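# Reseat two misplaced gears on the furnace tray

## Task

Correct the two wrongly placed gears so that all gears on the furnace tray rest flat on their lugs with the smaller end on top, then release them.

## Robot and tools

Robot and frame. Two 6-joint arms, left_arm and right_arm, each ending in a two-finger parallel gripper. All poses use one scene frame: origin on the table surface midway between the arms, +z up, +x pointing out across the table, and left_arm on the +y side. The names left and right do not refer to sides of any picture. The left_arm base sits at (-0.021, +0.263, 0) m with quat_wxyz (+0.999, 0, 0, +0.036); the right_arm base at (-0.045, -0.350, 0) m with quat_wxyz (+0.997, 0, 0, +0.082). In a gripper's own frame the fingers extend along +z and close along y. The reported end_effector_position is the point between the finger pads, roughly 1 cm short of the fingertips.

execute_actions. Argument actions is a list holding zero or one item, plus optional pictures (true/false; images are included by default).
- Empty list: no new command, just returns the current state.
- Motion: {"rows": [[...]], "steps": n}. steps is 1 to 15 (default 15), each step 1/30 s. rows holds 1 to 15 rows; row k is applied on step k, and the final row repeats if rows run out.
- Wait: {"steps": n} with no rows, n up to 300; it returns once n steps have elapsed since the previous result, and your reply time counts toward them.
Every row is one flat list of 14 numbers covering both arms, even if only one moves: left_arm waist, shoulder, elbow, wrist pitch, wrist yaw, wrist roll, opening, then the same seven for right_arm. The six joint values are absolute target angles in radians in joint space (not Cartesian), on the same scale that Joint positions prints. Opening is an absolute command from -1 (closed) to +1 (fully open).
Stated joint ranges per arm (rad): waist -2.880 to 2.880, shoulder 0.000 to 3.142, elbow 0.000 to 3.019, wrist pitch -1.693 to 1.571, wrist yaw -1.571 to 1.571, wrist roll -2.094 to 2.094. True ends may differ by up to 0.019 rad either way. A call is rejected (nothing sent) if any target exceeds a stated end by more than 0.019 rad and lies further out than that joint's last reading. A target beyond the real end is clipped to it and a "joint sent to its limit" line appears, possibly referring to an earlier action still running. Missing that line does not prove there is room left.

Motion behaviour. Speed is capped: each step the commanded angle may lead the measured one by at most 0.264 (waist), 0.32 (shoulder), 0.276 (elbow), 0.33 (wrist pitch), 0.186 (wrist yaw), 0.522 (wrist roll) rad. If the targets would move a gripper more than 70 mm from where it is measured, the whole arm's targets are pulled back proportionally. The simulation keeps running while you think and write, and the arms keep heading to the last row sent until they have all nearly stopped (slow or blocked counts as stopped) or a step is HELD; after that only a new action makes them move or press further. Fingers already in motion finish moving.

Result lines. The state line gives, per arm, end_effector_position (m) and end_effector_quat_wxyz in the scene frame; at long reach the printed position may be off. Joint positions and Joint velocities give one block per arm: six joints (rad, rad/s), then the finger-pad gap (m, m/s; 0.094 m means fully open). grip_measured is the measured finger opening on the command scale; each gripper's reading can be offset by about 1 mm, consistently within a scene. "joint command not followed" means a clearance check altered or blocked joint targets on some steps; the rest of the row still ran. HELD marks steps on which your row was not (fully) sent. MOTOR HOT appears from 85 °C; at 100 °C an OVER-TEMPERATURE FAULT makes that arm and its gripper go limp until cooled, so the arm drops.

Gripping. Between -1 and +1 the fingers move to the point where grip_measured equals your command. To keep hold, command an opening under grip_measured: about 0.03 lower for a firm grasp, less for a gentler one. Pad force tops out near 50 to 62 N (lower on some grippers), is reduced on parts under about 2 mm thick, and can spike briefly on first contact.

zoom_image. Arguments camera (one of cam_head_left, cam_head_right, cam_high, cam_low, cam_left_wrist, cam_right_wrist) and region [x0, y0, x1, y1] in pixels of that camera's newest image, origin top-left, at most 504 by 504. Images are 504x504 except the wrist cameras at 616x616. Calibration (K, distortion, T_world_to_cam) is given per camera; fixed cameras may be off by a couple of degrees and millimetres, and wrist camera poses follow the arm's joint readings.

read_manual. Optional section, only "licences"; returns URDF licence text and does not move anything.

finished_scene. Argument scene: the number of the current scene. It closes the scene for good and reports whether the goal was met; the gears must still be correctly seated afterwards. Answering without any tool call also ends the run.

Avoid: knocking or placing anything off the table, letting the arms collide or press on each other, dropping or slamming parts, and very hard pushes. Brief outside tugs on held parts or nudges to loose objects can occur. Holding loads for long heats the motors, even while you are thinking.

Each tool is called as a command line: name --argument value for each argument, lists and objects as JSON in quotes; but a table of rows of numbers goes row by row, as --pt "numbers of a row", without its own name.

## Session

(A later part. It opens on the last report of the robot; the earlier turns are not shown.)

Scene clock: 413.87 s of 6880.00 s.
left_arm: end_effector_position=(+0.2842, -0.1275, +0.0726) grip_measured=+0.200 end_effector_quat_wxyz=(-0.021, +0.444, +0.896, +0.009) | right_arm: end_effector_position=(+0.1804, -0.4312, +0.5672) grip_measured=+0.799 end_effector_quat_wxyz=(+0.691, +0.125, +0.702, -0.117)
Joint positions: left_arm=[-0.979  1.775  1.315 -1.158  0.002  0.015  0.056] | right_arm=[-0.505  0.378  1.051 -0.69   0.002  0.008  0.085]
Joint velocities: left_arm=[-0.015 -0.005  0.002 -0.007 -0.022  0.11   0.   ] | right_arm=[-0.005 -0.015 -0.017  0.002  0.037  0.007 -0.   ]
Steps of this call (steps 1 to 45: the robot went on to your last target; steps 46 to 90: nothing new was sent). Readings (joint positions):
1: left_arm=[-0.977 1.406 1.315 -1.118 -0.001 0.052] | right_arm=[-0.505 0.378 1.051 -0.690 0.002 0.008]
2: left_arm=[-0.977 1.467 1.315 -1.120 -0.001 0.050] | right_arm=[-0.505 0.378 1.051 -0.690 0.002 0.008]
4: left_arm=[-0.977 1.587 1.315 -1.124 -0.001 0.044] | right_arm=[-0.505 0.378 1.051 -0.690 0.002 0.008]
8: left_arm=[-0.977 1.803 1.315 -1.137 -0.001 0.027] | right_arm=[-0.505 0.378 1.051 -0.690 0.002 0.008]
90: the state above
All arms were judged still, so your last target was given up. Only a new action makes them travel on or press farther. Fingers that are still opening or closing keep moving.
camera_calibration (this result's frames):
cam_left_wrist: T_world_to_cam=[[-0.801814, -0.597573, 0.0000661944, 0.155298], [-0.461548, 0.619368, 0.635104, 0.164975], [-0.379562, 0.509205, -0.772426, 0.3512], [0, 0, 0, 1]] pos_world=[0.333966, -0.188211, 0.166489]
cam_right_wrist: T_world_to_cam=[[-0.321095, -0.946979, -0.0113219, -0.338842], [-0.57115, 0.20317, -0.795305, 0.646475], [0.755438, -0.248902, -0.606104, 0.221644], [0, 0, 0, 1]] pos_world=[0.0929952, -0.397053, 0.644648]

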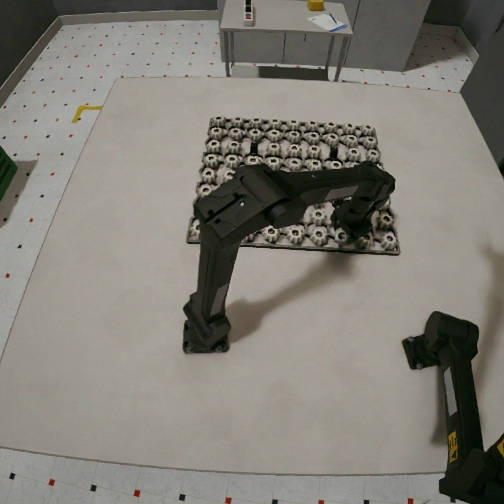

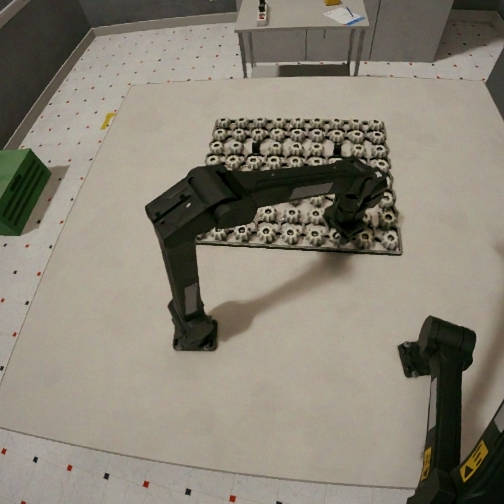

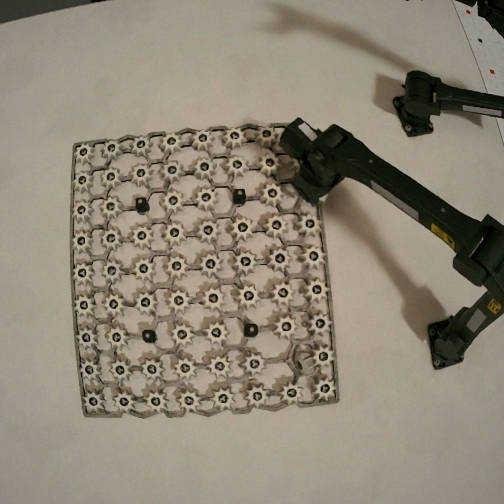

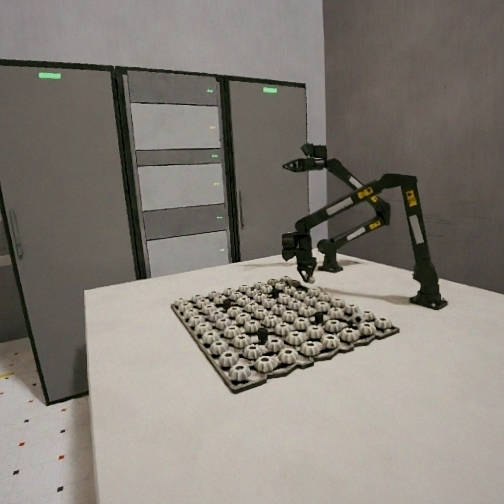

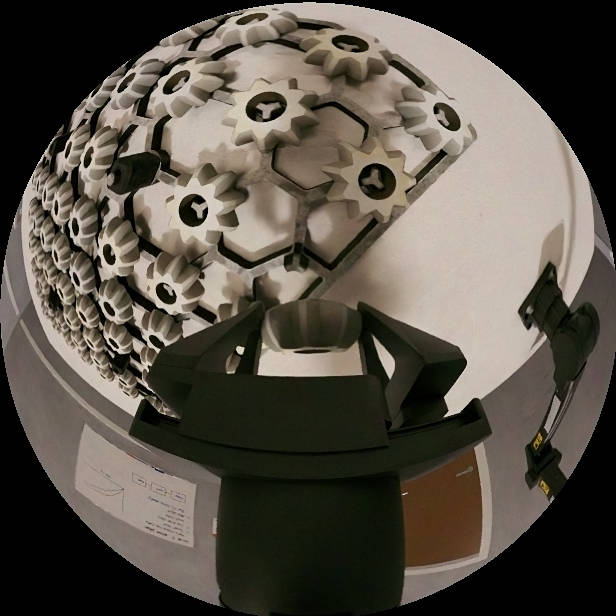

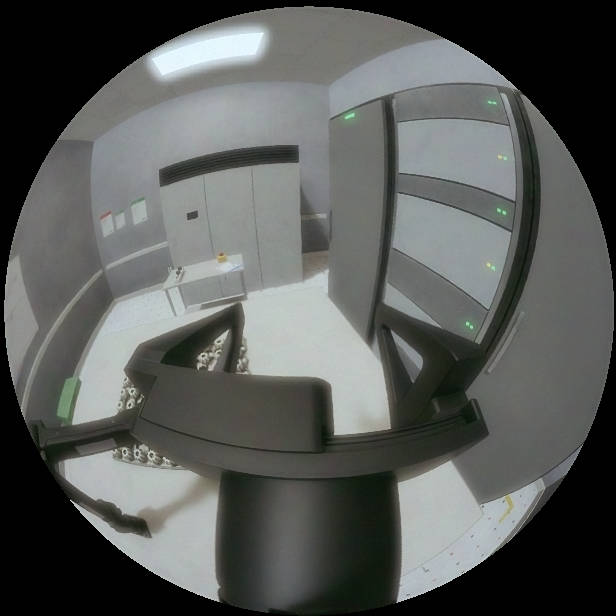

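execute_actions --actions '[{"rows":[[-0.983,1.4279,0.9092,-1.052,0,0,-0.4,-0.5,0.38,1.0802,-0.70,0,0,0.8]]}]' --pictures false

execute_actions --actions '[{"steps":40}]' --pictures false

execute_actions --actions '[{"rows":[[-0.983,1.4945,0.8232,-0.89,0,0,-0.4,-0.5,0.38,1.0802,-0.70,0,0,0.8]]}]' --pictures false

execute_actions --actions '[{"rows":[[-0.983,1.4945,0.8232,-0.89,0,0,0.6,-0.5,0.38,1.0802,-0.70,0,0,0.8]]}]'

Scene clock: 429.63 s of 6880.00 s.
left_arm: end_effector_position=(+0.1954, -0.0143, +0.0727) grip_measured=+0.200 end_effector_quat_wxyz=(-0.014, +0.444, +0.896, +0.006) | right_arm: end_effector_position=(+0.1804, -0.4312, +0.5672) grip_measured=+0.799 end_effector_quat_wxyz=(+0.691, +0.125, +0.702, -0.117)
Joint positions: left_arm=[-0.979  1.42   0.879 -1.06   0.002  0.015  0.056] | right_arm=[-0.505  0.378  1.051 -0.69   0.002  0.008  0.085]
Joint velocities: left_arm=[-0.005  0.024  0.002  0.022 -0.037 -0.007 -0.   ] | right_arm=[-0.005  0.005 -0.007 -0.012 -0.081 -0.022  0.   ]
Steps of this call (steps 1 to 90: nothing new was sent; then 12.27 s passed at rest; steps 91 to 105: all 15 steps of this action). Readings (joint positions):
91: left_arm=[-0.979 1.761 1.292 -1.135 0.002 0.015] | right_arm=[-0.505 0.378 1.051 -0.690 0.002 0.008]
92: left_arm=[-0.979 1.727 1.239 -1.094 0.002 0.015] | right_arm=[-0.505 0.378 1.051 -0.690 0.002 0.008]
94: left_arm=[-0.979 1.630 1.107 -1.067 0.002 0.015] | right_arm=[-0.505 0.378 1.051 -0.690 0.002 0.008]
98: left_arm=[-0.979 1.442 0.894 -1.071 0.002 0.015] | right_arm=[-0.505 0.378 1.051 -0.690 0.002 0.008]
105: the state above

Scene clock: 430.97 s of 6880.00 s.
left_arm: end_effector_position=(+0.1953, -0.0142, +0.0719) grip_measured=+0.200 end_effector_quat_wxyz=(-0.015, +0.444, +0.896, +0.006) | right_arm: end_effector_position=(+0.1804, -0.4312, +0.5672) grip_measured=+0.799 end_effector_quat_wxyz=(+0.691, +0.125, +0.702, -0.117)
Joint positions: left_arm=[-0.979  1.422  0.879 -1.06   0.002  0.015  0.056] | right_arm=[-0.505  0.378  1.051 -0.69   0.002  0.008  0.085]
Joint velocities: left_arm=[ 0.005 -0.005  0.007 -0.002  0.007  0.095  0.   ] | right_arm=[-0.005 -0.005 -0.002  0.002 -0.066  0.007 -0.001]
Steps of this call (steps 1 to 15: the robot went on to your last target; steps 16 to 40: nothing new was sent). Readings (joint positions):
1: left_arm=[-0.979 1.421 0.879 -1.060 0.002 0.015] | right_arm=[-0.505 0.378 1.051 -0.690 0.002 0.008]
2: left_arm=[-0.979 1.422 0.879 -1.060 0.002 0.015] | right_arm=[-0.505 0.378 1.051 -0.690 0.002 0.008]
4: left_arm=[-0.979 1.422 0.879 -1.060 0.002 0.015] | right_arm=[-0.505 0.378 1.051 -0.690 0.002 0.008]
8: left_arm=[-0.979 1.422 0.879 -1.060 0.002 0.015] | right_arm=[-0.505 0.378 1.051 -0.690 0.002 0.008]
40: the state above
All arms were judged still, so your last target was given up. Only a new action makes them travel on or press farther. Fingers that are still opening or closing keep moving.

Scene clock: 431.47 s of 6880.00 s.
left_arm: end_effector_position=(+0.1967, -0.0159, +0.0223) grip_measured=+0.200 end_effector_quat_wxyz=(-0.010, +0.444, +0.896, +0.004) | right_arm: end_effector_position=(+0.1804, -0.4312, +0.5672) grip_measured=+0.799 end_effector_quat_wxyz=(+0.691, +0.125, +0.702, -0.117)
Joint positions: left_arm=[-0.979  1.509  0.814 -0.898  0.002  0.015  0.056] | right_arm=[-0.505  0.378  1.051 -0.69   0.002  0.008  0.085]
Joint velocities: left_arm=[-0.005 -0.005  0.012 -0.007 -0.066 -0.007 -0.   ] | right_arm=[-0.015 -0.015 -0.002  0.002 -0.051 -0.007 -0.001]
Steps of this call (steps 1 to 15: all 15 steps of this action). Readings (joint positions):
1: left_arm=[-0.979 1.425 0.870 -1.034 0.002 0.015] | right_arm=[-0.505 0.378 1.051 -0.690 0.002 0.008]
2: left_arm=[-0.979 1.429 0.859 -0.983 0.002 0.015] | right_arm=[-0.505 0.378 1.051 -0.690 0.002 0.008]
4: left_arm=[-0.979 1.457 0.841 -0.922 0.002 0.015] | right_arm=[-0.505 0.378 1.051 -0.690 0.002 0.008]
8: left_arm=[-0.979 1.505 0.821 -0.901 0.002 0.015] | right_arm=[-0.505 0.378 1.051 -0.690 0.002 0.008]
15: the state above

Scene clock: 431.97 s of 6880.00 s.
left_arm: end_effector_position=(+0.1967, -0.0159, +0.0223) grip_measured=+0.598 end_effector_quat_wxyz=(-0.010, +0.444, +0.896, +0.004) | right_arm: end_effector_position=(+0.1804, -0.4312, +0.5672) grip_measured=+0.799 end_effector_quat_wxyz=(+0.691, +0.125, +0.702, -0.117)
Joint positions: left_arm=[-0.979  1.509  0.814 -0.898  0.001  0.015  0.075] | right_arm=[-0.505  0.378  1.051 -0.69   0.002  0.008  0.085]
Joint velocities: left_arm=[-0.005  0.005 -0.007 -0.002  0.007 -0.095 -0.001] | right_arm=[-0.005 -0.024 -0.012 -0.002  0.022  0.051  0.001]
Steps of this call (steps 1 to 15: all 15 steps of this action). Readings (joint positions):
1: left_arm=[-0.979 1.509 0.814 -0.898 0.001 0.015] | right_arm=[-0.505 0.378 1.051 -0.690 0.002 0.008]
2: left_arm=[-0.979 1.509 0.814 -0.898 0.001 0.015] | right_arm=[-0.505 0.378 1.051 -0.690 0.002 0.008]
4: left_arm=[-0.979 1.509 0.814 -0.898 0.001 0.015] | right_arm=[-0.505 0.378 1.051 -0.690 0.002 0.008]
8: left_arm=[-0.979 1.509 0.814 -0.898 0.001 0.015] | right_arm=[-0.505 0.378 1.051 -0.690 0.002 0.008]
15: the state above
camera_calibration (this result's frames):
cam_left_wrist: T_world_to_cam=[[-0.801816, -0.597571, -0.000909726, 0.151881], [-0.47101, 0.631059, 0.616372, 0.0899065], [-0.367752, 0.494645, -0.787455, 0.220132], [0, 0, 0, 1]] pos_world=[0.245081, -0.0748638, 0.118066]
cam_right_wrist: T_world_to_cam=[[-0.321095, -0.946979, -0.0113219, -0.338842], [-0.57115, 0.20317, -0.795305, 0.646475], [0.755438, -0.248902, -0.606104, 0.221644], [0, 0, 0, 1]] pos_world=[0.0929952, -0.397053, 0.644648]

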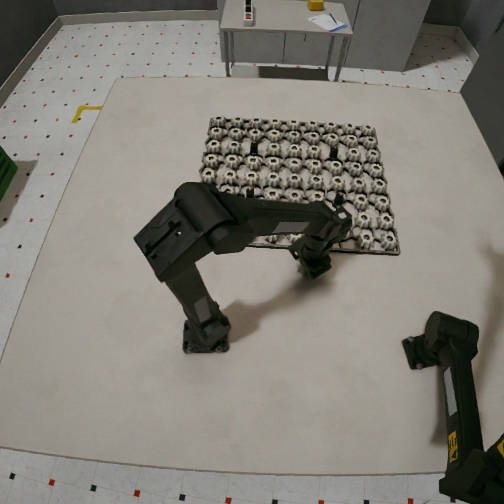

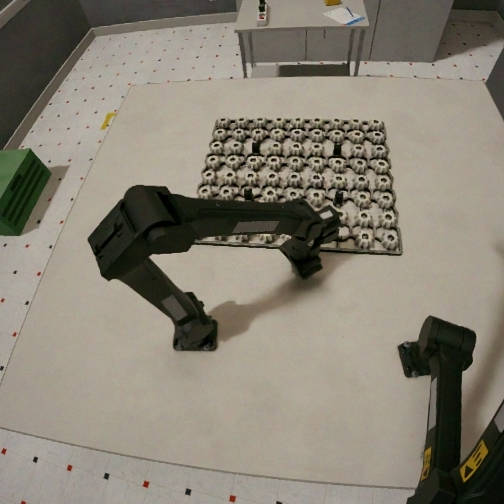

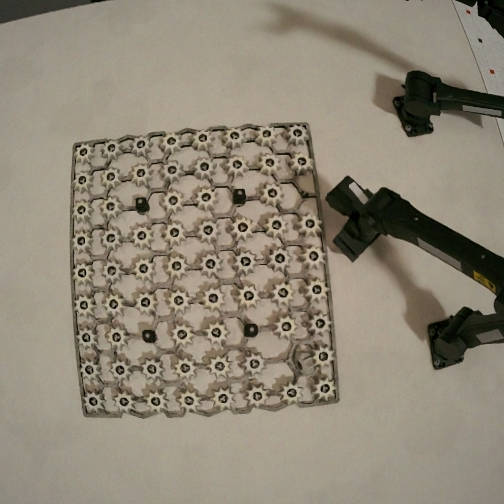

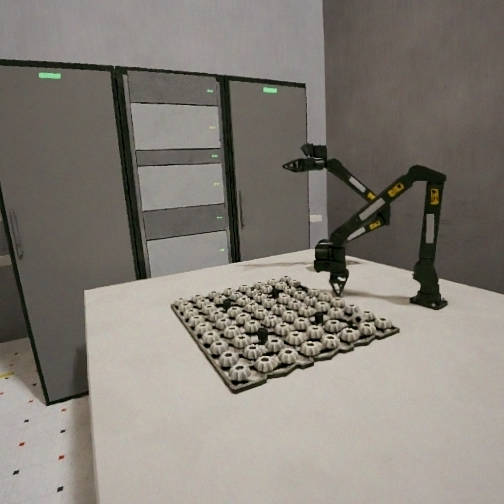

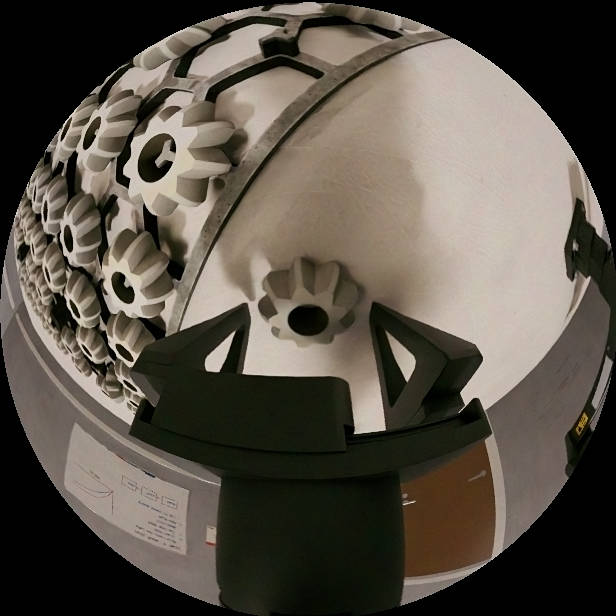

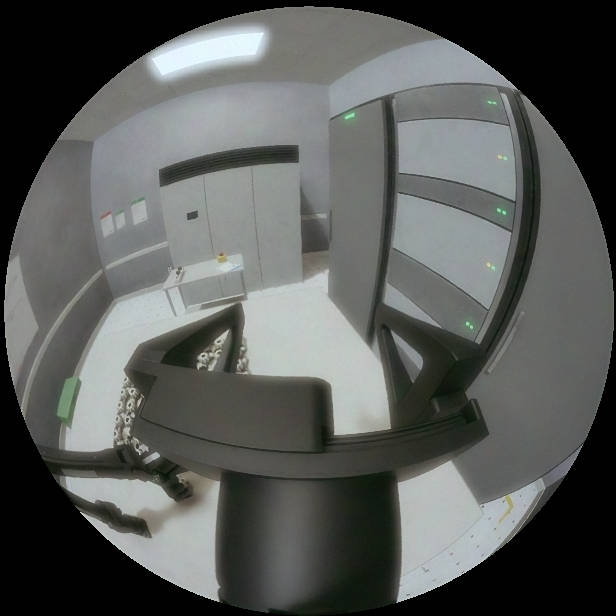

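execute_actions --actions '[{"rows":[[-0.983,1.535,0.814,-0.838,0,0,0.6,-0.5,0.38,1.0802,-0.70,0,0,0.8]]}]' --pictures false

execute_actions --actions '[{"rows":[[-0.983,1.535,0.814,-0.838,0,0,-0.4,-0.5,0.38,1.0802,-0.70,0,0,0.8]]}]' --pictures false

execute_actions --actions '[{"rows":[[-0.983,1.40,0.95,-1.1,0,0,-0.4,-0.5,0.38,1.0802,-0.70,0,0,0.8]]}]' --pictures false

execute_actions --actions '[{"rows":[[-0.958,1.72,1.39,-1.19,0,0,-0.4,-0.5,0.38,1.0802,-0.70,0,0,0.8]]}]' --pictures false

execute_actions --actions '[{"steps":60}]'

Scene clock: 446.57 s of 6880.00 s.
left_arm: end_effector_position=(+0.2037, -0.0247, +0.0198) grip_measured=+0.598 end_effector_quat_wxyz=(+0.009, +0.444, +0.896, -0.005) | right_arm: end_effector_position=(+0.1804, -0.4312, +0.5672) grip_measured=+0.799 end_effector_quat_wxyz=(+0.691, +0.125, +0.702, -0.117)
Joint positions: left_arm=[-0.979  1.516  0.814 -0.849  0.001  0.015  0.075] | right_arm=[-0.505  0.378  1.051 -0.69   0.002  0.008  0.085]
Joint velocities: left_arm=[ 0.005 -0.005  0.012 -0.002 -0.007  0.022 -0.001] | right_arm=[-0.005  0.005 -0.017 -0.002 -0.066 -0.037 -0.   ]
Steps of this call (steps 1 to 15: the robot went on to your last target; steps 16 to 90: nothing new was sent; then 11.10 s passed at rest; steps 91 to 105: all 15 steps of this action). Readings (joint positions):
91: left_arm=[-0.979 1.509 0.814 -0.890 0.001 0.015] | right_arm=[-0.505 0.378 1.051 -0.690 0.002 0.008]
92: left_arm=[-0.979 1.510 0.814 -0.876 0.001 0.015] | right_arm=[-0.505 0.378 1.051 -0.690 0.002 0.008]
94: left_arm=[-0.979 1.513 0.814 -0.855 0.001 0.015] | right_arm=[-0.505 0.378 1.051 -0.690 0.002 0.008]
98: left_arm=[-0.979 1.516 0.814 -0.849 0.001 0.015] | right_arm=[-0.505 0.378 1.051 -0.690 0.002 0.008]
105: the state above

Scene clock: 447.07 s of 6880.00 s.
left_arm: end_effector_position=(+0.2040, -0.0249, +0.0196) grip_measured=+0.178 end_effector_quat_wxyz=(+0.009, +0.444, +0.896, -0.004) | right_arm: end_effector_position=(+0.1804, -0.4312, +0.5672) grip_measured=+0.799 end_effector_quat_wxyz=(+0.691, +0.125, +0.702, -0.117)
Joint positions: left_arm=[-0.979  1.517  0.814 -0.847  0.     0.014  0.055] | right_arm=[-0.505  0.378  1.051 -0.69   0.002  0.008  0.085]
Joint velocities: left_arm=[-0.005  0.005  0.002  0.012 -0.007 -0.051 -0.001] | right_arm=[ 0.005  0.005 -0.002  0.002  0.051 -0.022 -0.001]
Steps of this call (steps 1 to 15: all 15 steps of this action). Readings (joint positions):
1: left_arm=[-0.979 1.516 0.814 -0.849 0.001 0.014] | right_arm=[-0.505 0.378 1.051 -0.690 0.002 0.008]
2: left_arm=[-0.979 1.516 0.814 -0.849 0.000 0.014] | right_arm=[-0.505 0.378 1.051 -0.690 0.002 0.008]
4: left_arm=[-0.979 1.517 0.814 -0.847 0.000 0.014] | right_arm=[-0.505 0.378 1.051 -0.690 0.002 0.008]
8: left_arm=[-0.979 1.517 0.814 -0.847 0.000 0.014] | right_arm=[-0.505 0.378 1.051 -0.690 0.002 0.008]
15: the state above

Scene clock: 447.57 s of 6880.00 s.
left_arm: end_effector_position=(+0.1970, -0.0159, +0.0849) grip_measured=+0.178 end_effector_quat_wxyz=(-0.011, +0.444, +0.896, +0.005) | right_arm: end_effector_position=(+0.1804, -0.4312, +0.5672) grip_measured=+0.799 end_effector_quat_wxyz=(+0.691, +0.125, +0.702, -0.117)
Joint positions: left_arm=[-0.979  1.404  0.9   -1.091  0.     0.014  0.055] | right_arm=[-0.505  0.378  1.051 -0.69   0.002  0.008  0.085]
Joint velocities: left_arm=[-0.005 -0.005 -0.017 -0.027 -0.066  0.007  0.   ] | right_arm=[-0.015 -0.005  0.007 -0.012  0.007  0.051  0.001]
Steps of this call (steps 1 to 15: all 15 steps of this action). Readings (joint positions):
1: left_arm=[-0.979 1.514 0.823 -0.879 0.000 0.014] | right_arm=[-0.505 0.378 1.051 -0.690 0.002 0.008]
2: left_arm=[-0.979 1.510 0.836 -0.944 0.000 0.014] | right_arm=[-0.505 0.378 1.051 -0.690 0.002 0.008]
4: left_arm=[-0.979 1.481 0.854 -1.036 0.000 0.014] | right_arm=[-0.505 0.378 1.051 -0.690 0.002 0.008]
8: left_arm=[-0.979 1.417 0.881 -1.088 0.000 0.014] | right_arm=[-0.505 0.378 1.051 -0.690 0.002 0.008]
15: the state above

Scene clock: 448.07 s of 6880.00 s.
left_arm: end_effector_position=(+0.2917, -0.1277, +0.0894) grip_measured=+0.178 end_effector_quat_wxyz=(-0.010, +0.439, +0.899, +0.005) | right_arm: end_effector_position=(+0.1804, -0.4312, +0.5672) grip_measured=+0.799 end_effector_quat_wxyz=(+0.691, +0.125, +0.702, -0.117)
Joint positions: left_arm=[-0.968  1.753  1.333 -1.173  0.     0.014  0.055] | right_arm=[-0.505  0.378  1.051 -0.69   0.002  0.008  0.085]
Joint velocities: left_arm=[-0.005 -0.122  0.144  0.012 -0.022  0.007 -0.001] | right_arm=[ 0.005 -0.005  0.012 -0.012 -0.022  0.007  0.   ]
Steps of this call (steps 1 to 15: all 15 steps of this action). Readings (joint positions):
1: left_arm=[-0.978 1.420 0.913 -1.108 0.000 0.014] | right_arm=[-0.505 0.378 1.051 -0.690 0.002 0.008]
2: left_arm=[-0.977 1.456 0.949 -1.142 0.000 0.014] | right_arm=[-0.505 0.378 1.051 -0.690 0.002 0.008]
4: left_arm=[-0.976 1.564 1.041 -1.169 0.000 0.014] | right_arm=[-0.505 0.378 1.051 -0.690 0.002 0.008]
8: left_arm=[-0.972 1.729 1.213 -1.171 0.000 0.014] | right_arm=[-0.505 0.378 1.051 -0.690 0.002 0.008]
15: the state above

Scene clock: 450.07 s of 6880.00 s.
left_arm: end_effector_position=(+0.2920, -0.1272, +0.0950) grip_measured=+0.178 end_effector_quat_wxyz=(-0.007, +0.438, +0.899, +0.003) | right_arm: end_effector_position=(+0.1804, -0.4312, +0.5672) grip_measured=+0.799 end_effector_quat_wxyz=(+0.691, +0.125, +0.702, -0.117)
Joint positions: left_arm=[-0.966  1.743  1.337 -1.18   0.     0.014  0.055] | right_arm=[-0.505  0.378  1.051 -0.69   0.002  0.008  0.085]
Joint velocities: left_arm=[-0.005 -0.005  0.002 -0.002 -0.037 -0.11  -0.   ] | right_arm=[-0.015  0.005  0.002  0.007  0.051 -0.022 -0.   ]
Steps of this call (steps 1 to 15: the robot went on to your last target; steps 16 to 60: nothing new was sent). Readings (joint positions):
1: left_arm=[-0.967 1.749 1.337 -1.173 0.000 0.014] | right_arm=[-0.505 0.378 1.051 -0.690 0.002 0.008]
2: left_arm=[-0.967 1.746 1.337 -1.174 0.000 0.014] | right_arm=[-0.505 0.378 1.051 -0.690 0.002 0.008]
4: left_arm=[-0.966 1.743 1.337 -1.178 0.000 0.014] | right_arm=[-0.505 0.378 1.051 -0.690 0.002 0.008]
8: left_arm=[-0.966 1.743 1.337 -1.180 0.000 0.014] | right_arm=[-0.505 0.378 1.051 -0.690 0.002 0.008]
60: the state above
All arms were judged still, so your last target was given up. Only a new action makes them travel on or press farther. Fingers that are still opening or closing keep moving.
camera_calibration (this result's frames):
cam_left_wrist: T_world_to_cam=[[-0.794004, -0.607909, -0.00221707, 0.158404], [-0.482045, 0.62738, 0.611577, 0.163415], [-0.370392, 0.486663, -0.791182, 0.367623], [0, 0, 0, 1]] pos_world=[0.340711, -0.185136, 0.191267]
cam_right_wrist: T_world_to_cam=[[-0.321095, -0.946979, -0.0113219, -0.338842], [-0.57115, 0.20317, -0.795305, 0.646475], [0.755438, -0.248902, -0.606104, 0.221644], [0, 0, 0, 1]] pos_world=[0.0929952, -0.397053, 0.644648]

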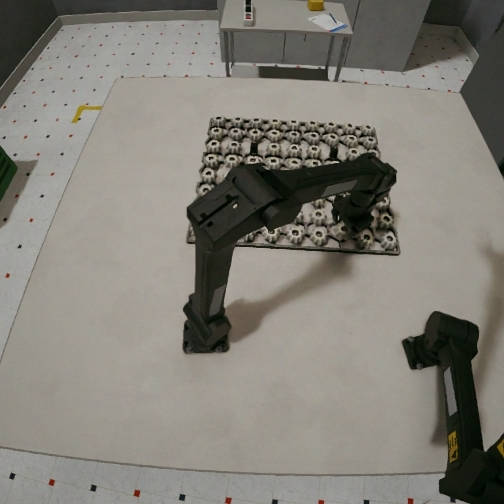

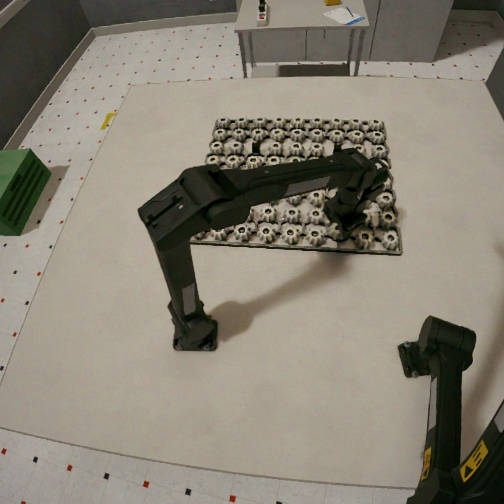

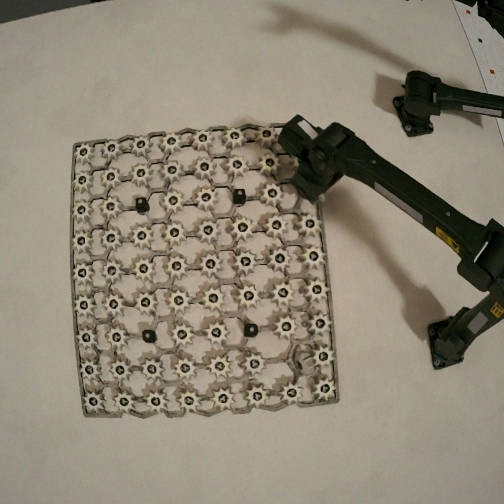

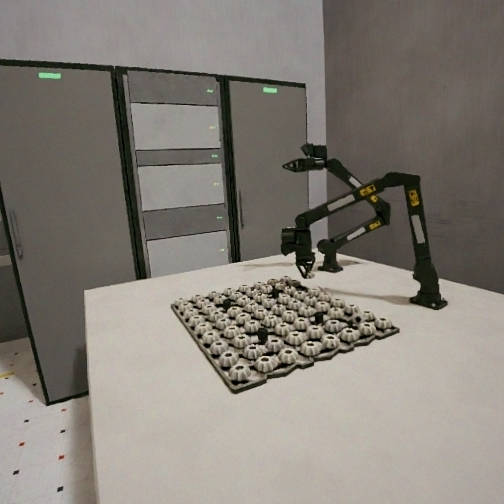

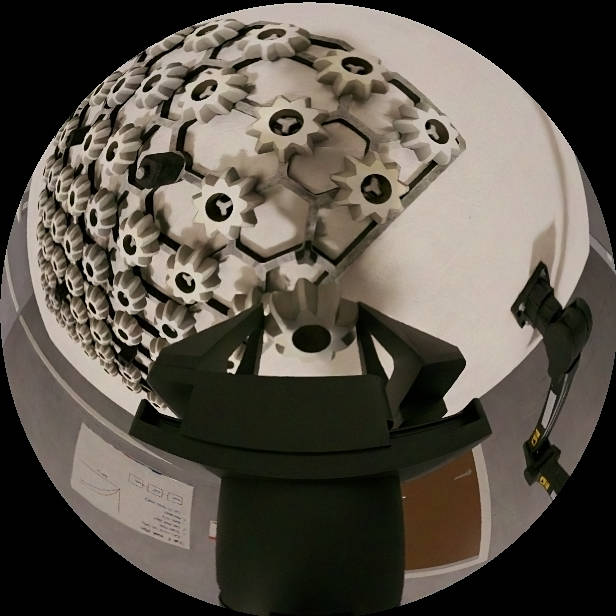

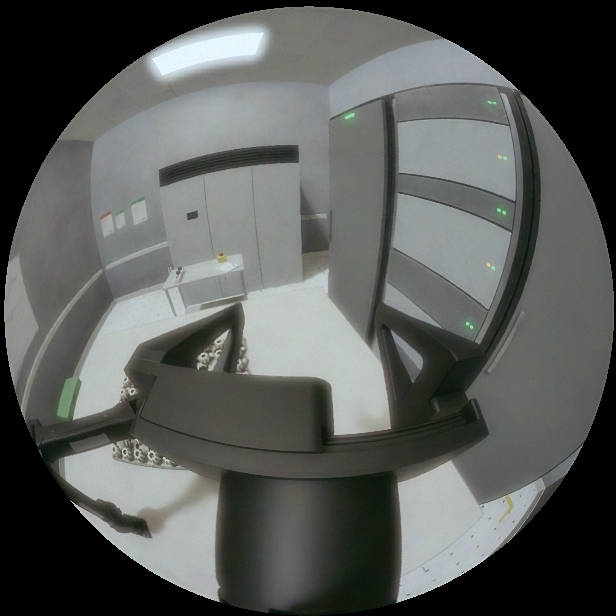

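execute_actions --actions '[{"rows":[[-0.95,1.79,1.3045,-1.072,0,0,-0.4,-0.5,0.38,1.0802,-0.70,0,0,0.8]]}]' --pictures false

execute_actions --actions '[{"steps":20}]' --pictures false

Scene clock: 466.07 s of 6880.00 s.
left_arm: end_effector_position=(+0.2995, -0.1297, +0.0570) grip_measured=+0.178 end_effector_quat_wxyz=(-0.003, +0.434, +0.901, +0.001) | right_arm: end_effector_position=(+0.1804, -0.4312, +0.5672) grip_measured=+0.799 end_effector_quat_wxyz=(+0.691, +0.125, +0.702, -0.117)
Joint positions: left_arm=[-0.958  1.796  1.301 -1.081  0.001  0.014  0.055] | right_arm=[-0.505  0.378  1.051 -0.69   0.002  0.008  0.085]
Joint velocities: left_arm=[-0.015 -0.015 -0.022  0.007 -0.007  0.007  0.   ] | right_arm=[ 0.005 -0.005 -0.012 -0.002 -0.037 -0.037  0.   ]
Steps of this call (steps 1 to 90: nothing new was sent; then 12.50 s passed at rest; steps 91 to 105: all 15 steps of this action). Readings (joint positions):
91: left_arm=[-0.966 1.745 1.332 -1.165 0.000 0.014] | right_arm=[-0.505 0.378 1.051 -0.690 0.002 0.008]
92: left_arm=[-0.966 1.745 1.325 -1.135 0.000 0.014] | right_arm=[-0.505 0.378 1.051 -0.690 0.002 0.008]
94: left_arm=[-0.963 1.759 1.317 -1.097 0.000 0.014] | right_arm=[-0.505 0.378 1.051 -0.690 0.002 0.008]
98: left_arm=[-0.959 1.790 1.305 -1.081 0.000 0.014] | right_arm=[-0.505 0.378 1.051 -0.690 0.002 0.008]
105: the state above

Scene clock: 466.73 s of 6880.00 s.
left_arm: end_effector_position=(+0.2995, -0.1297, +0.0570) grip_measured=+0.178 end_effector_quat_wxyz=(-0.003, +0.434, +0.901, +0.001) | right_arm: end_effector_position=(+0.1804, -0.4312, +0.5672) grip_measured=+0.799 end_effector_quat_wxyz=(+0.691, +0.125, +0.702, -0.117)
Joint positions: left_arm=[-0.958  1.796  1.301 -1.081  0.001  0.014  0.055] | right_arm=[-0.505  0.378  1.051 -0.69   0.002  0.008  0.085]
Joint velocities: left_arm=[ 0.005  0.005  0.012 -0.007 -0.081  0.022  0.   ] | right_arm=[-0.005 -0.015  0.007 -0.002  0.037 -0.022  0.001]
Steps of this call (steps 1 to 15: the robot went on to your last target; steps 16 to 20: nothing new was sent). Readings (joint positions):
1: left_arm=[-0.958 1.796 1.301 -1.081 0.001 0.014] | right_arm=[-0.505 0.378 1.051 -0.690 0.002 0.008]
2: left_arm=[-0.958 1.796 1.301 -1.081 0.001 0.014] | right_arm=[-0.505 0.378 1.051 -0.690 0.002 0.008]
4: left_arm=[-0.958 1.796 1.301 -1.081 0.001 0.014] | right_arm=[-0.505 0.378 1.051 -0.690 0.002 0.008]
8: left_arm=[-0.958 1.796 1.301 -1.081 0.001 0.014] | right_arm=[-0.505 0.378 1.051 -0.690 0.002 0.008]
20: the state above
All arms were judged still, so your last target was given up. Only a new action makes them travel on or press farther. Fingers that are still opening or closing keep moving.

execute_actions --actions '[{"rows":[[-0.95,1.825,1.28,-1.015,0,0,-0.4,-0.5,0.38,1.0802,-0.70,0,0,0.8]]}]' --pictures false

execute_actions --actions '[{"steps":20}]'

Scene clock: 474.53 s of 6880.00 s.
left_arm: end_effector_position=(+0.3052, -0.1371, +0.0432) grip_measured=+0.178 end_effector_quat_wxyz=(+0.012, +0.434, +0.901, -0.007) | right_arm: end_effector_position=(+0.1804, -0.4312, +0.5672) grip_measured=+0.799 end_effector_quat_wxyz=(+0.691, +0.125, +0.702, -0.117)
Joint positions: left_arm=[-0.958  1.816  1.288 -1.015  0.003  0.013  0.055] | right_arm=[-0.505  0.378  1.051 -0.69   0.002  0.008  0.085]
Joint velocities: left_arm=[ 0.015 -0.005 -0.012 -0.007 -0.022 -0.051 -0.   ] | right_arm=[-0.005 -0.005 -0.002 -0.002 -0.125  0.125 -0.   ]
Steps of this call (steps 1 to 90: nothing new was sent; then 4.30 s passed at rest; steps 91 to 105: all 15 steps of this action). Readings (joint positions):
91: left_arm=[-0.958 1.797 1.298 -1.073 0.001 0.014] | right_arm=[-0.505 0.378 1.051 -0.690 0.002 0.008]
92: left_arm=[-0.958 1.797 1.295 -1.062 0.002 0.014] | right_arm=[-0.505 0.378 1.051 -0.690 0.002 0.008]
94: left_arm=[-0.958 1.797 1.294 -1.044 0.002 0.014] | right_arm=[-0.505 0.378 1.051 -0.690 0.002 0.008]
98: left_arm=[-0.958 1.809 1.288 -1.021 0.003 0.013] | right_arm=[-0.505 0.378 1.051 -0.690 0.002 0.008]
105: the state above

Scene clock: 475.20 s of 6880.00 s.
left_arm: end_effector_position=(+0.3052, -0.1371, +0.0432) grip_measured=+0.178 end_effector_quat_wxyz=(+0.012, +0.434, +0.901, -0.007) | right_arm: end_effector_position=(+0.1804, -0.4312, +0.5672) grip_measured=+0.799 end_effector_quat_wxyz=(+0.691, +0.125, +0.702, -0.117)
Joint positions: left_arm=[-0.958  1.816  1.288 -1.015  0.003  0.013  0.055] | right_arm=[-0.505  0.378  1.051 -0.69   0.002  0.008  0.085]
Joint velocities: left_arm=[-0.015  0.005 -0.007  0.002 -0.066 -0.037 -0.   ] | right_arm=[ 0.005 -0.005 -0.002 -0.007  0.066  0.037 -0.   ]
Steps of this call (steps 1 to 15: the robot went on to your last target; steps 16 to 20: nothing new was sent). Readings (joint positions):
1: left_arm=[-0.958 1.816 1.288 -1.015 0.003 0.013] | right_arm=[-0.505 0.378 1.051 -0.690 0.002 0.008]
2: left_arm=[-0.958 1.816 1.288 -1.015 0.003 0.013] | right_arm=[-0.505 0.378 1.051 -0.690 0.002 0.008]
4: left_arm=[-0.958 1.816 1.288 -1.015 0.003 0.013] | right_arm=[-0.505 0.378 1.051 -0.690 0.002 0.008]
8: left_arm=[-0.958 1.816 1.288 -1.015 0.003 0.013] | right_arm=[-0.505 0.378 1.051 -0.690 0.002 0.008]
20: the state above
All arms were judged still, so your last target was given up. Only a new action makes them travel on or press farther. Fingers that are still opening or closing keep moving.
camera_calibration (this result's frames):
cam_left_wrist: T_world_to_cam=[[-0.788378, -0.615191, -0.000597274, 0.159959], [-0.503185, 0.644282, 0.575939, 0.217999], [-0.353928, 0.454358, -0.817492, 0.327967], [0, 0, 0, 1]] pos_world=[0.351879, -0.191062, 0.142652]
cam_right_wrist: T_world_to_cam=[[-0.321095, -0.946979, -0.0113219, -0.338842], [-0.57115, 0.20317, -0.795305, 0.646475], [0.755438, -0.248902, -0.606104, 0.221644], [0, 0, 0, 1]] pos_world=[0.0929952, -0.397053, 0.644648]

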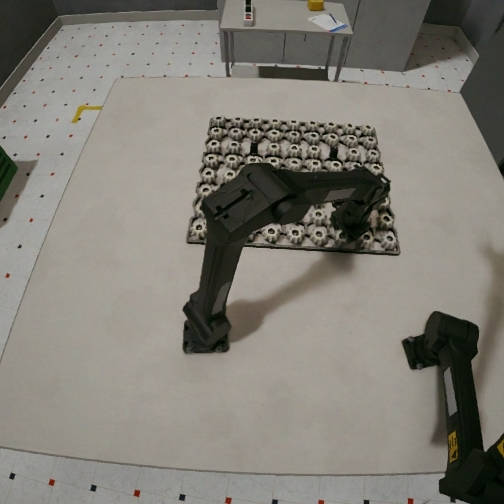

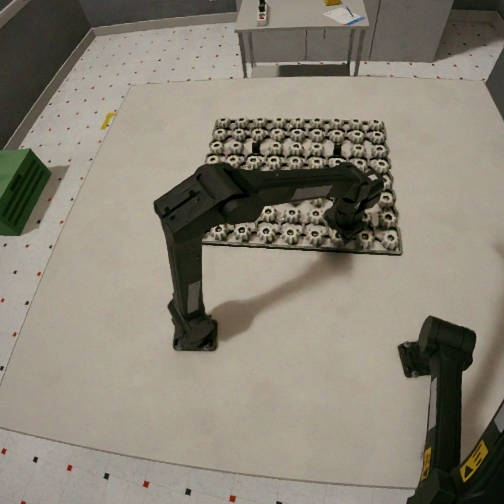

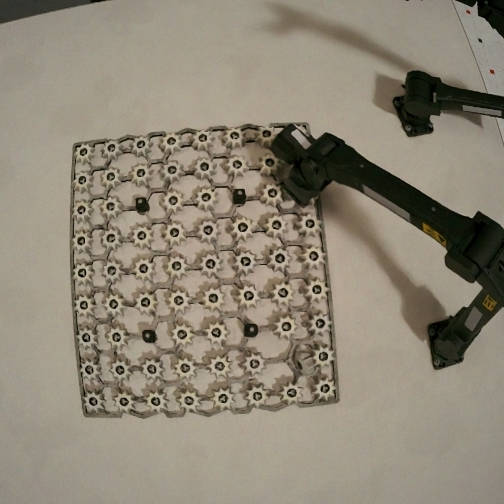

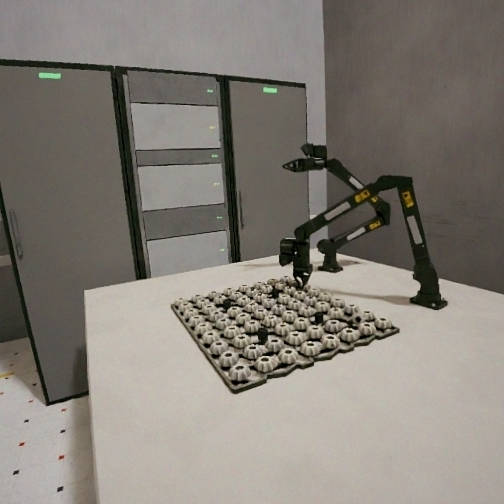

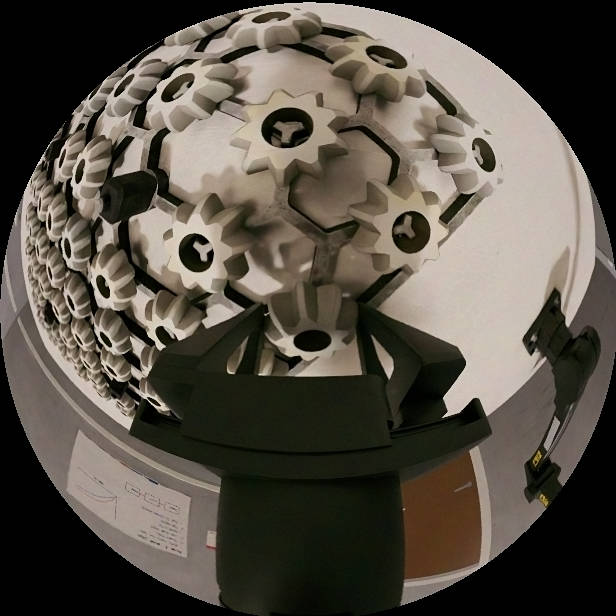

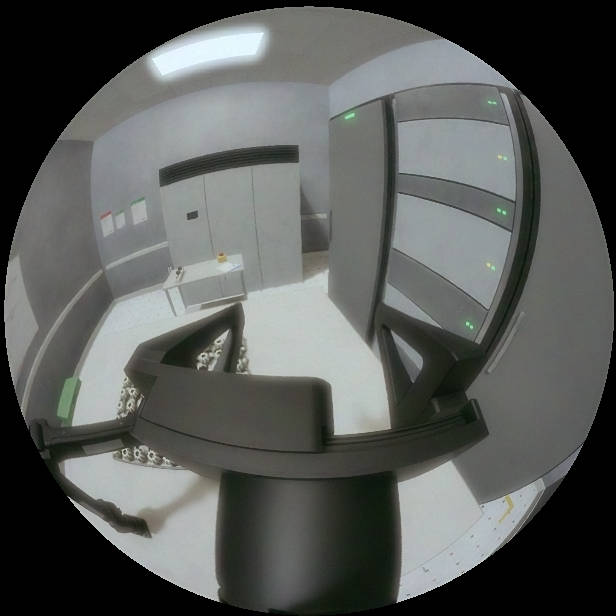

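execute_actions --actions '[{"rows":[[-0.958,1.816,1.288,-1.015,0,0,0.45,-0.5,0.38,1.0802,-0.70,0,0,0.8]]}]' --pictures false

execute_actions --actions '[{"rows":[[-0.958,1.72,1.39,-1.19,0,0,0.45,-0.5,0.38,1.0802,-0.70,0,0,0.8]]}]'

Scene clock: 485.20 s of 6880.00 s.
left_arm: end_effector_position=(+0.3053, -0.1370, +0.0432) grip_measured=+0.448 end_effector_quat_wxyz=(+0.012, +0.434, +0.901, -0.007) | right_arm: end_effector_position=(+0.1804, -0.4312, +0.5672) grip_measured=+0.799 end_effector_quat_wxyz=(+0.691, +0.125, +0.702, -0.117)
Joint positions: left_arm=[-0.958  1.816  1.288 -1.015  0.002  0.013  0.068] | right_arm=[-0.505  0.378  1.051 -0.69   0.002  0.008  0.085]
Joint velocities: left_arm=[ 0.024  0.005  0.002 -0.007 -0.066 -0.022 -0.001] | right_arm=[ 0.005 -0.015  0.007  0.002 -0.081  0.007  0.001]
Steps of this call (steps 1 to 90: nothing new was sent; then 6.50 s passed at rest; steps 91 to 105: all 15 steps of this action). Readings (joint positions):
91: left_arm=[-0.958 1.816 1.288 -1.015 0.002 0.013] | right_arm=[-0.505 0.378 1.051 -0.690 0.002 0.008]
92: left_arm=[-0.958 1.816 1.288 -1.015 0.002 0.013] | right_arm=[-0.505 0.378 1.051 -0.690 0.002 0.008]
94: left_arm=[-0.958 1.816 1.288 -1.015 0.002 0.013] | right_arm=[-0.505 0.378 1.051 -0.690 0.002 0.008]
98: left_arm=[-0.958 1.816 1.288 -1.015 0.002 0.013] | right_arm=[-0.505 0.378 1.051 -0.690 0.002 0.008]
105: the state above

Scene clock: 485.70 s of 6880.00 s.
left_arm: end_effector_position=(+0.2987, -0.1291, +0.1135) grip_measured=+0.448 end_effector_quat_wxyz=(+0.011, +0.434, +0.901, -0.006) | right_arm: end_effector_position=(+0.1804, -0.4312, +0.5672) grip_measured=+0.799 end_effector_quat_wxyz=(+0.691, +0.125, +0.702, -0.117)
Joint positions: left_arm=[-0.958  1.714  1.35  -1.18   0.002  0.013  0.068] | right_arm=[-0.505  0.378  1.051 -0.69   0.002  0.008  0.085]
Joint velocities: left_arm=[ 0.015 -0.015 -0.012 -0.017 -0.037  0.022 -0.001] | right_arm=[-0.005  0.005  0.017 -0.007  0.007  0.037  0.001]
Steps of this call (steps 1 to 15: all 15 steps of this action). Readings (joint positions):
1: left_arm=[-0.958 1.814 1.294 -1.039 0.002 0.013] | right_arm=[-0.505 0.378 1.051 -0.690 0.002 0.008]
2: left_arm=[-0.958 1.811 1.300 -1.084 0.002 0.013] | right_arm=[-0.505 0.378 1.051 -0.690 0.002 0.008]
4: left_arm=[-0.958 1.790 1.306 -1.144 0.002 0.013] | right_arm=[-0.505 0.378 1.051 -0.690 0.002 0.008]
8: left_arm=[-0.958 1.740 1.327 -1.179 0.002 0.013] | right_arm=[-0.505 0.378 1.051 -0.690 0.002 0.008]
15: the state above
camera_calibration (this result's frames):
cam_left_wrist: T_world_to_cam=[[-0.788373, -0.615197, -0.00091558, 0.159858], [-0.502386, 0.642945, 0.578127, 0.168426], [-0.355073, 0.456239, -0.815947, 0.379902], [0, 0, 0, 1]] pos_world=[0.345536, -0.183271, 0.212754]
cam_right_wrist: T_world_to_cam=[[-0.321095, -0.946979, -0.0113219, -0.338842], [-0.57115, 0.20317, -0.795305, 0.646475], [0.755438, -0.248902, -0.606104, 0.221644], [0, 0, 0, 1]] pos_world=[0.0929952, -0.397053, 0.644648]

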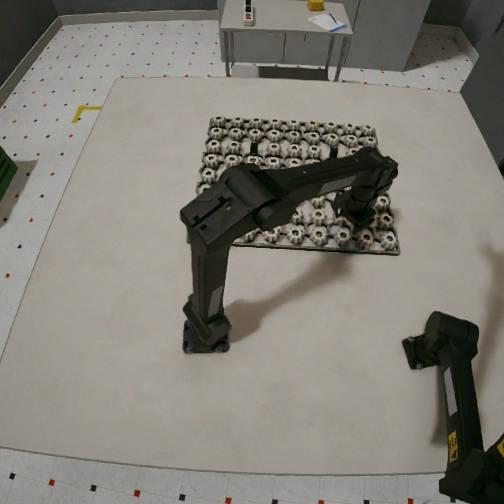

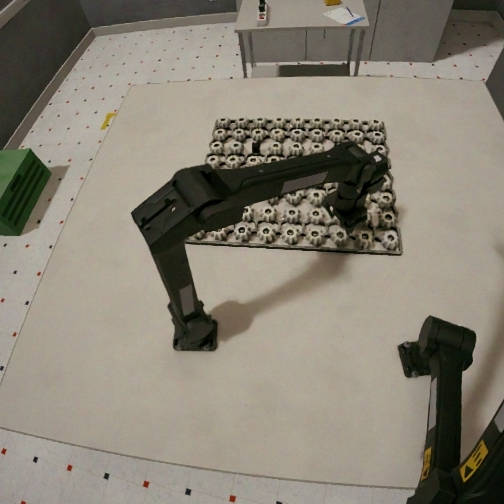

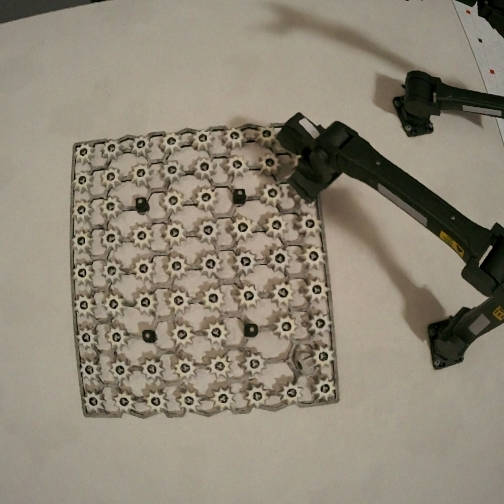

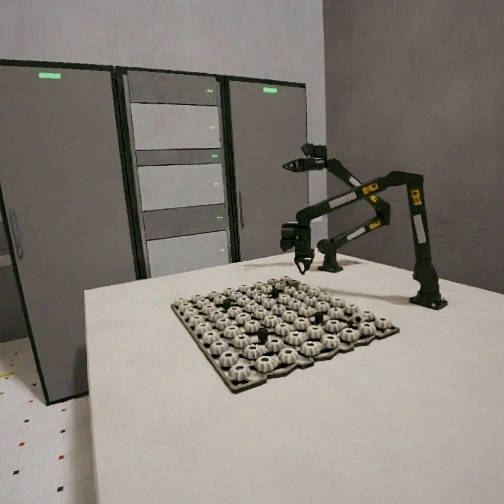

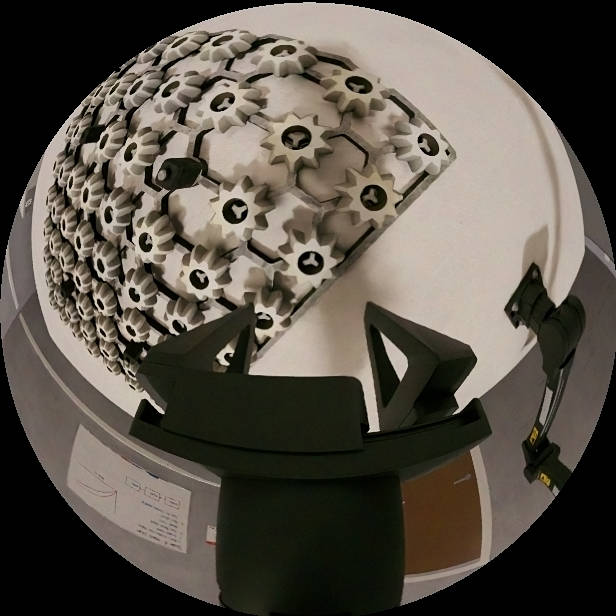

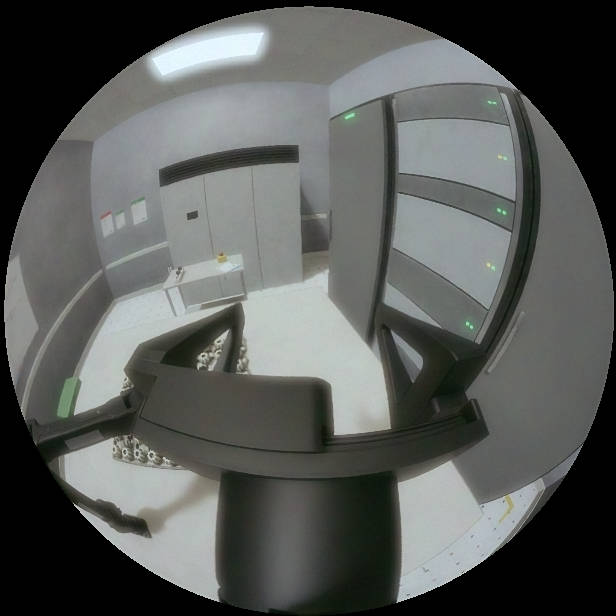

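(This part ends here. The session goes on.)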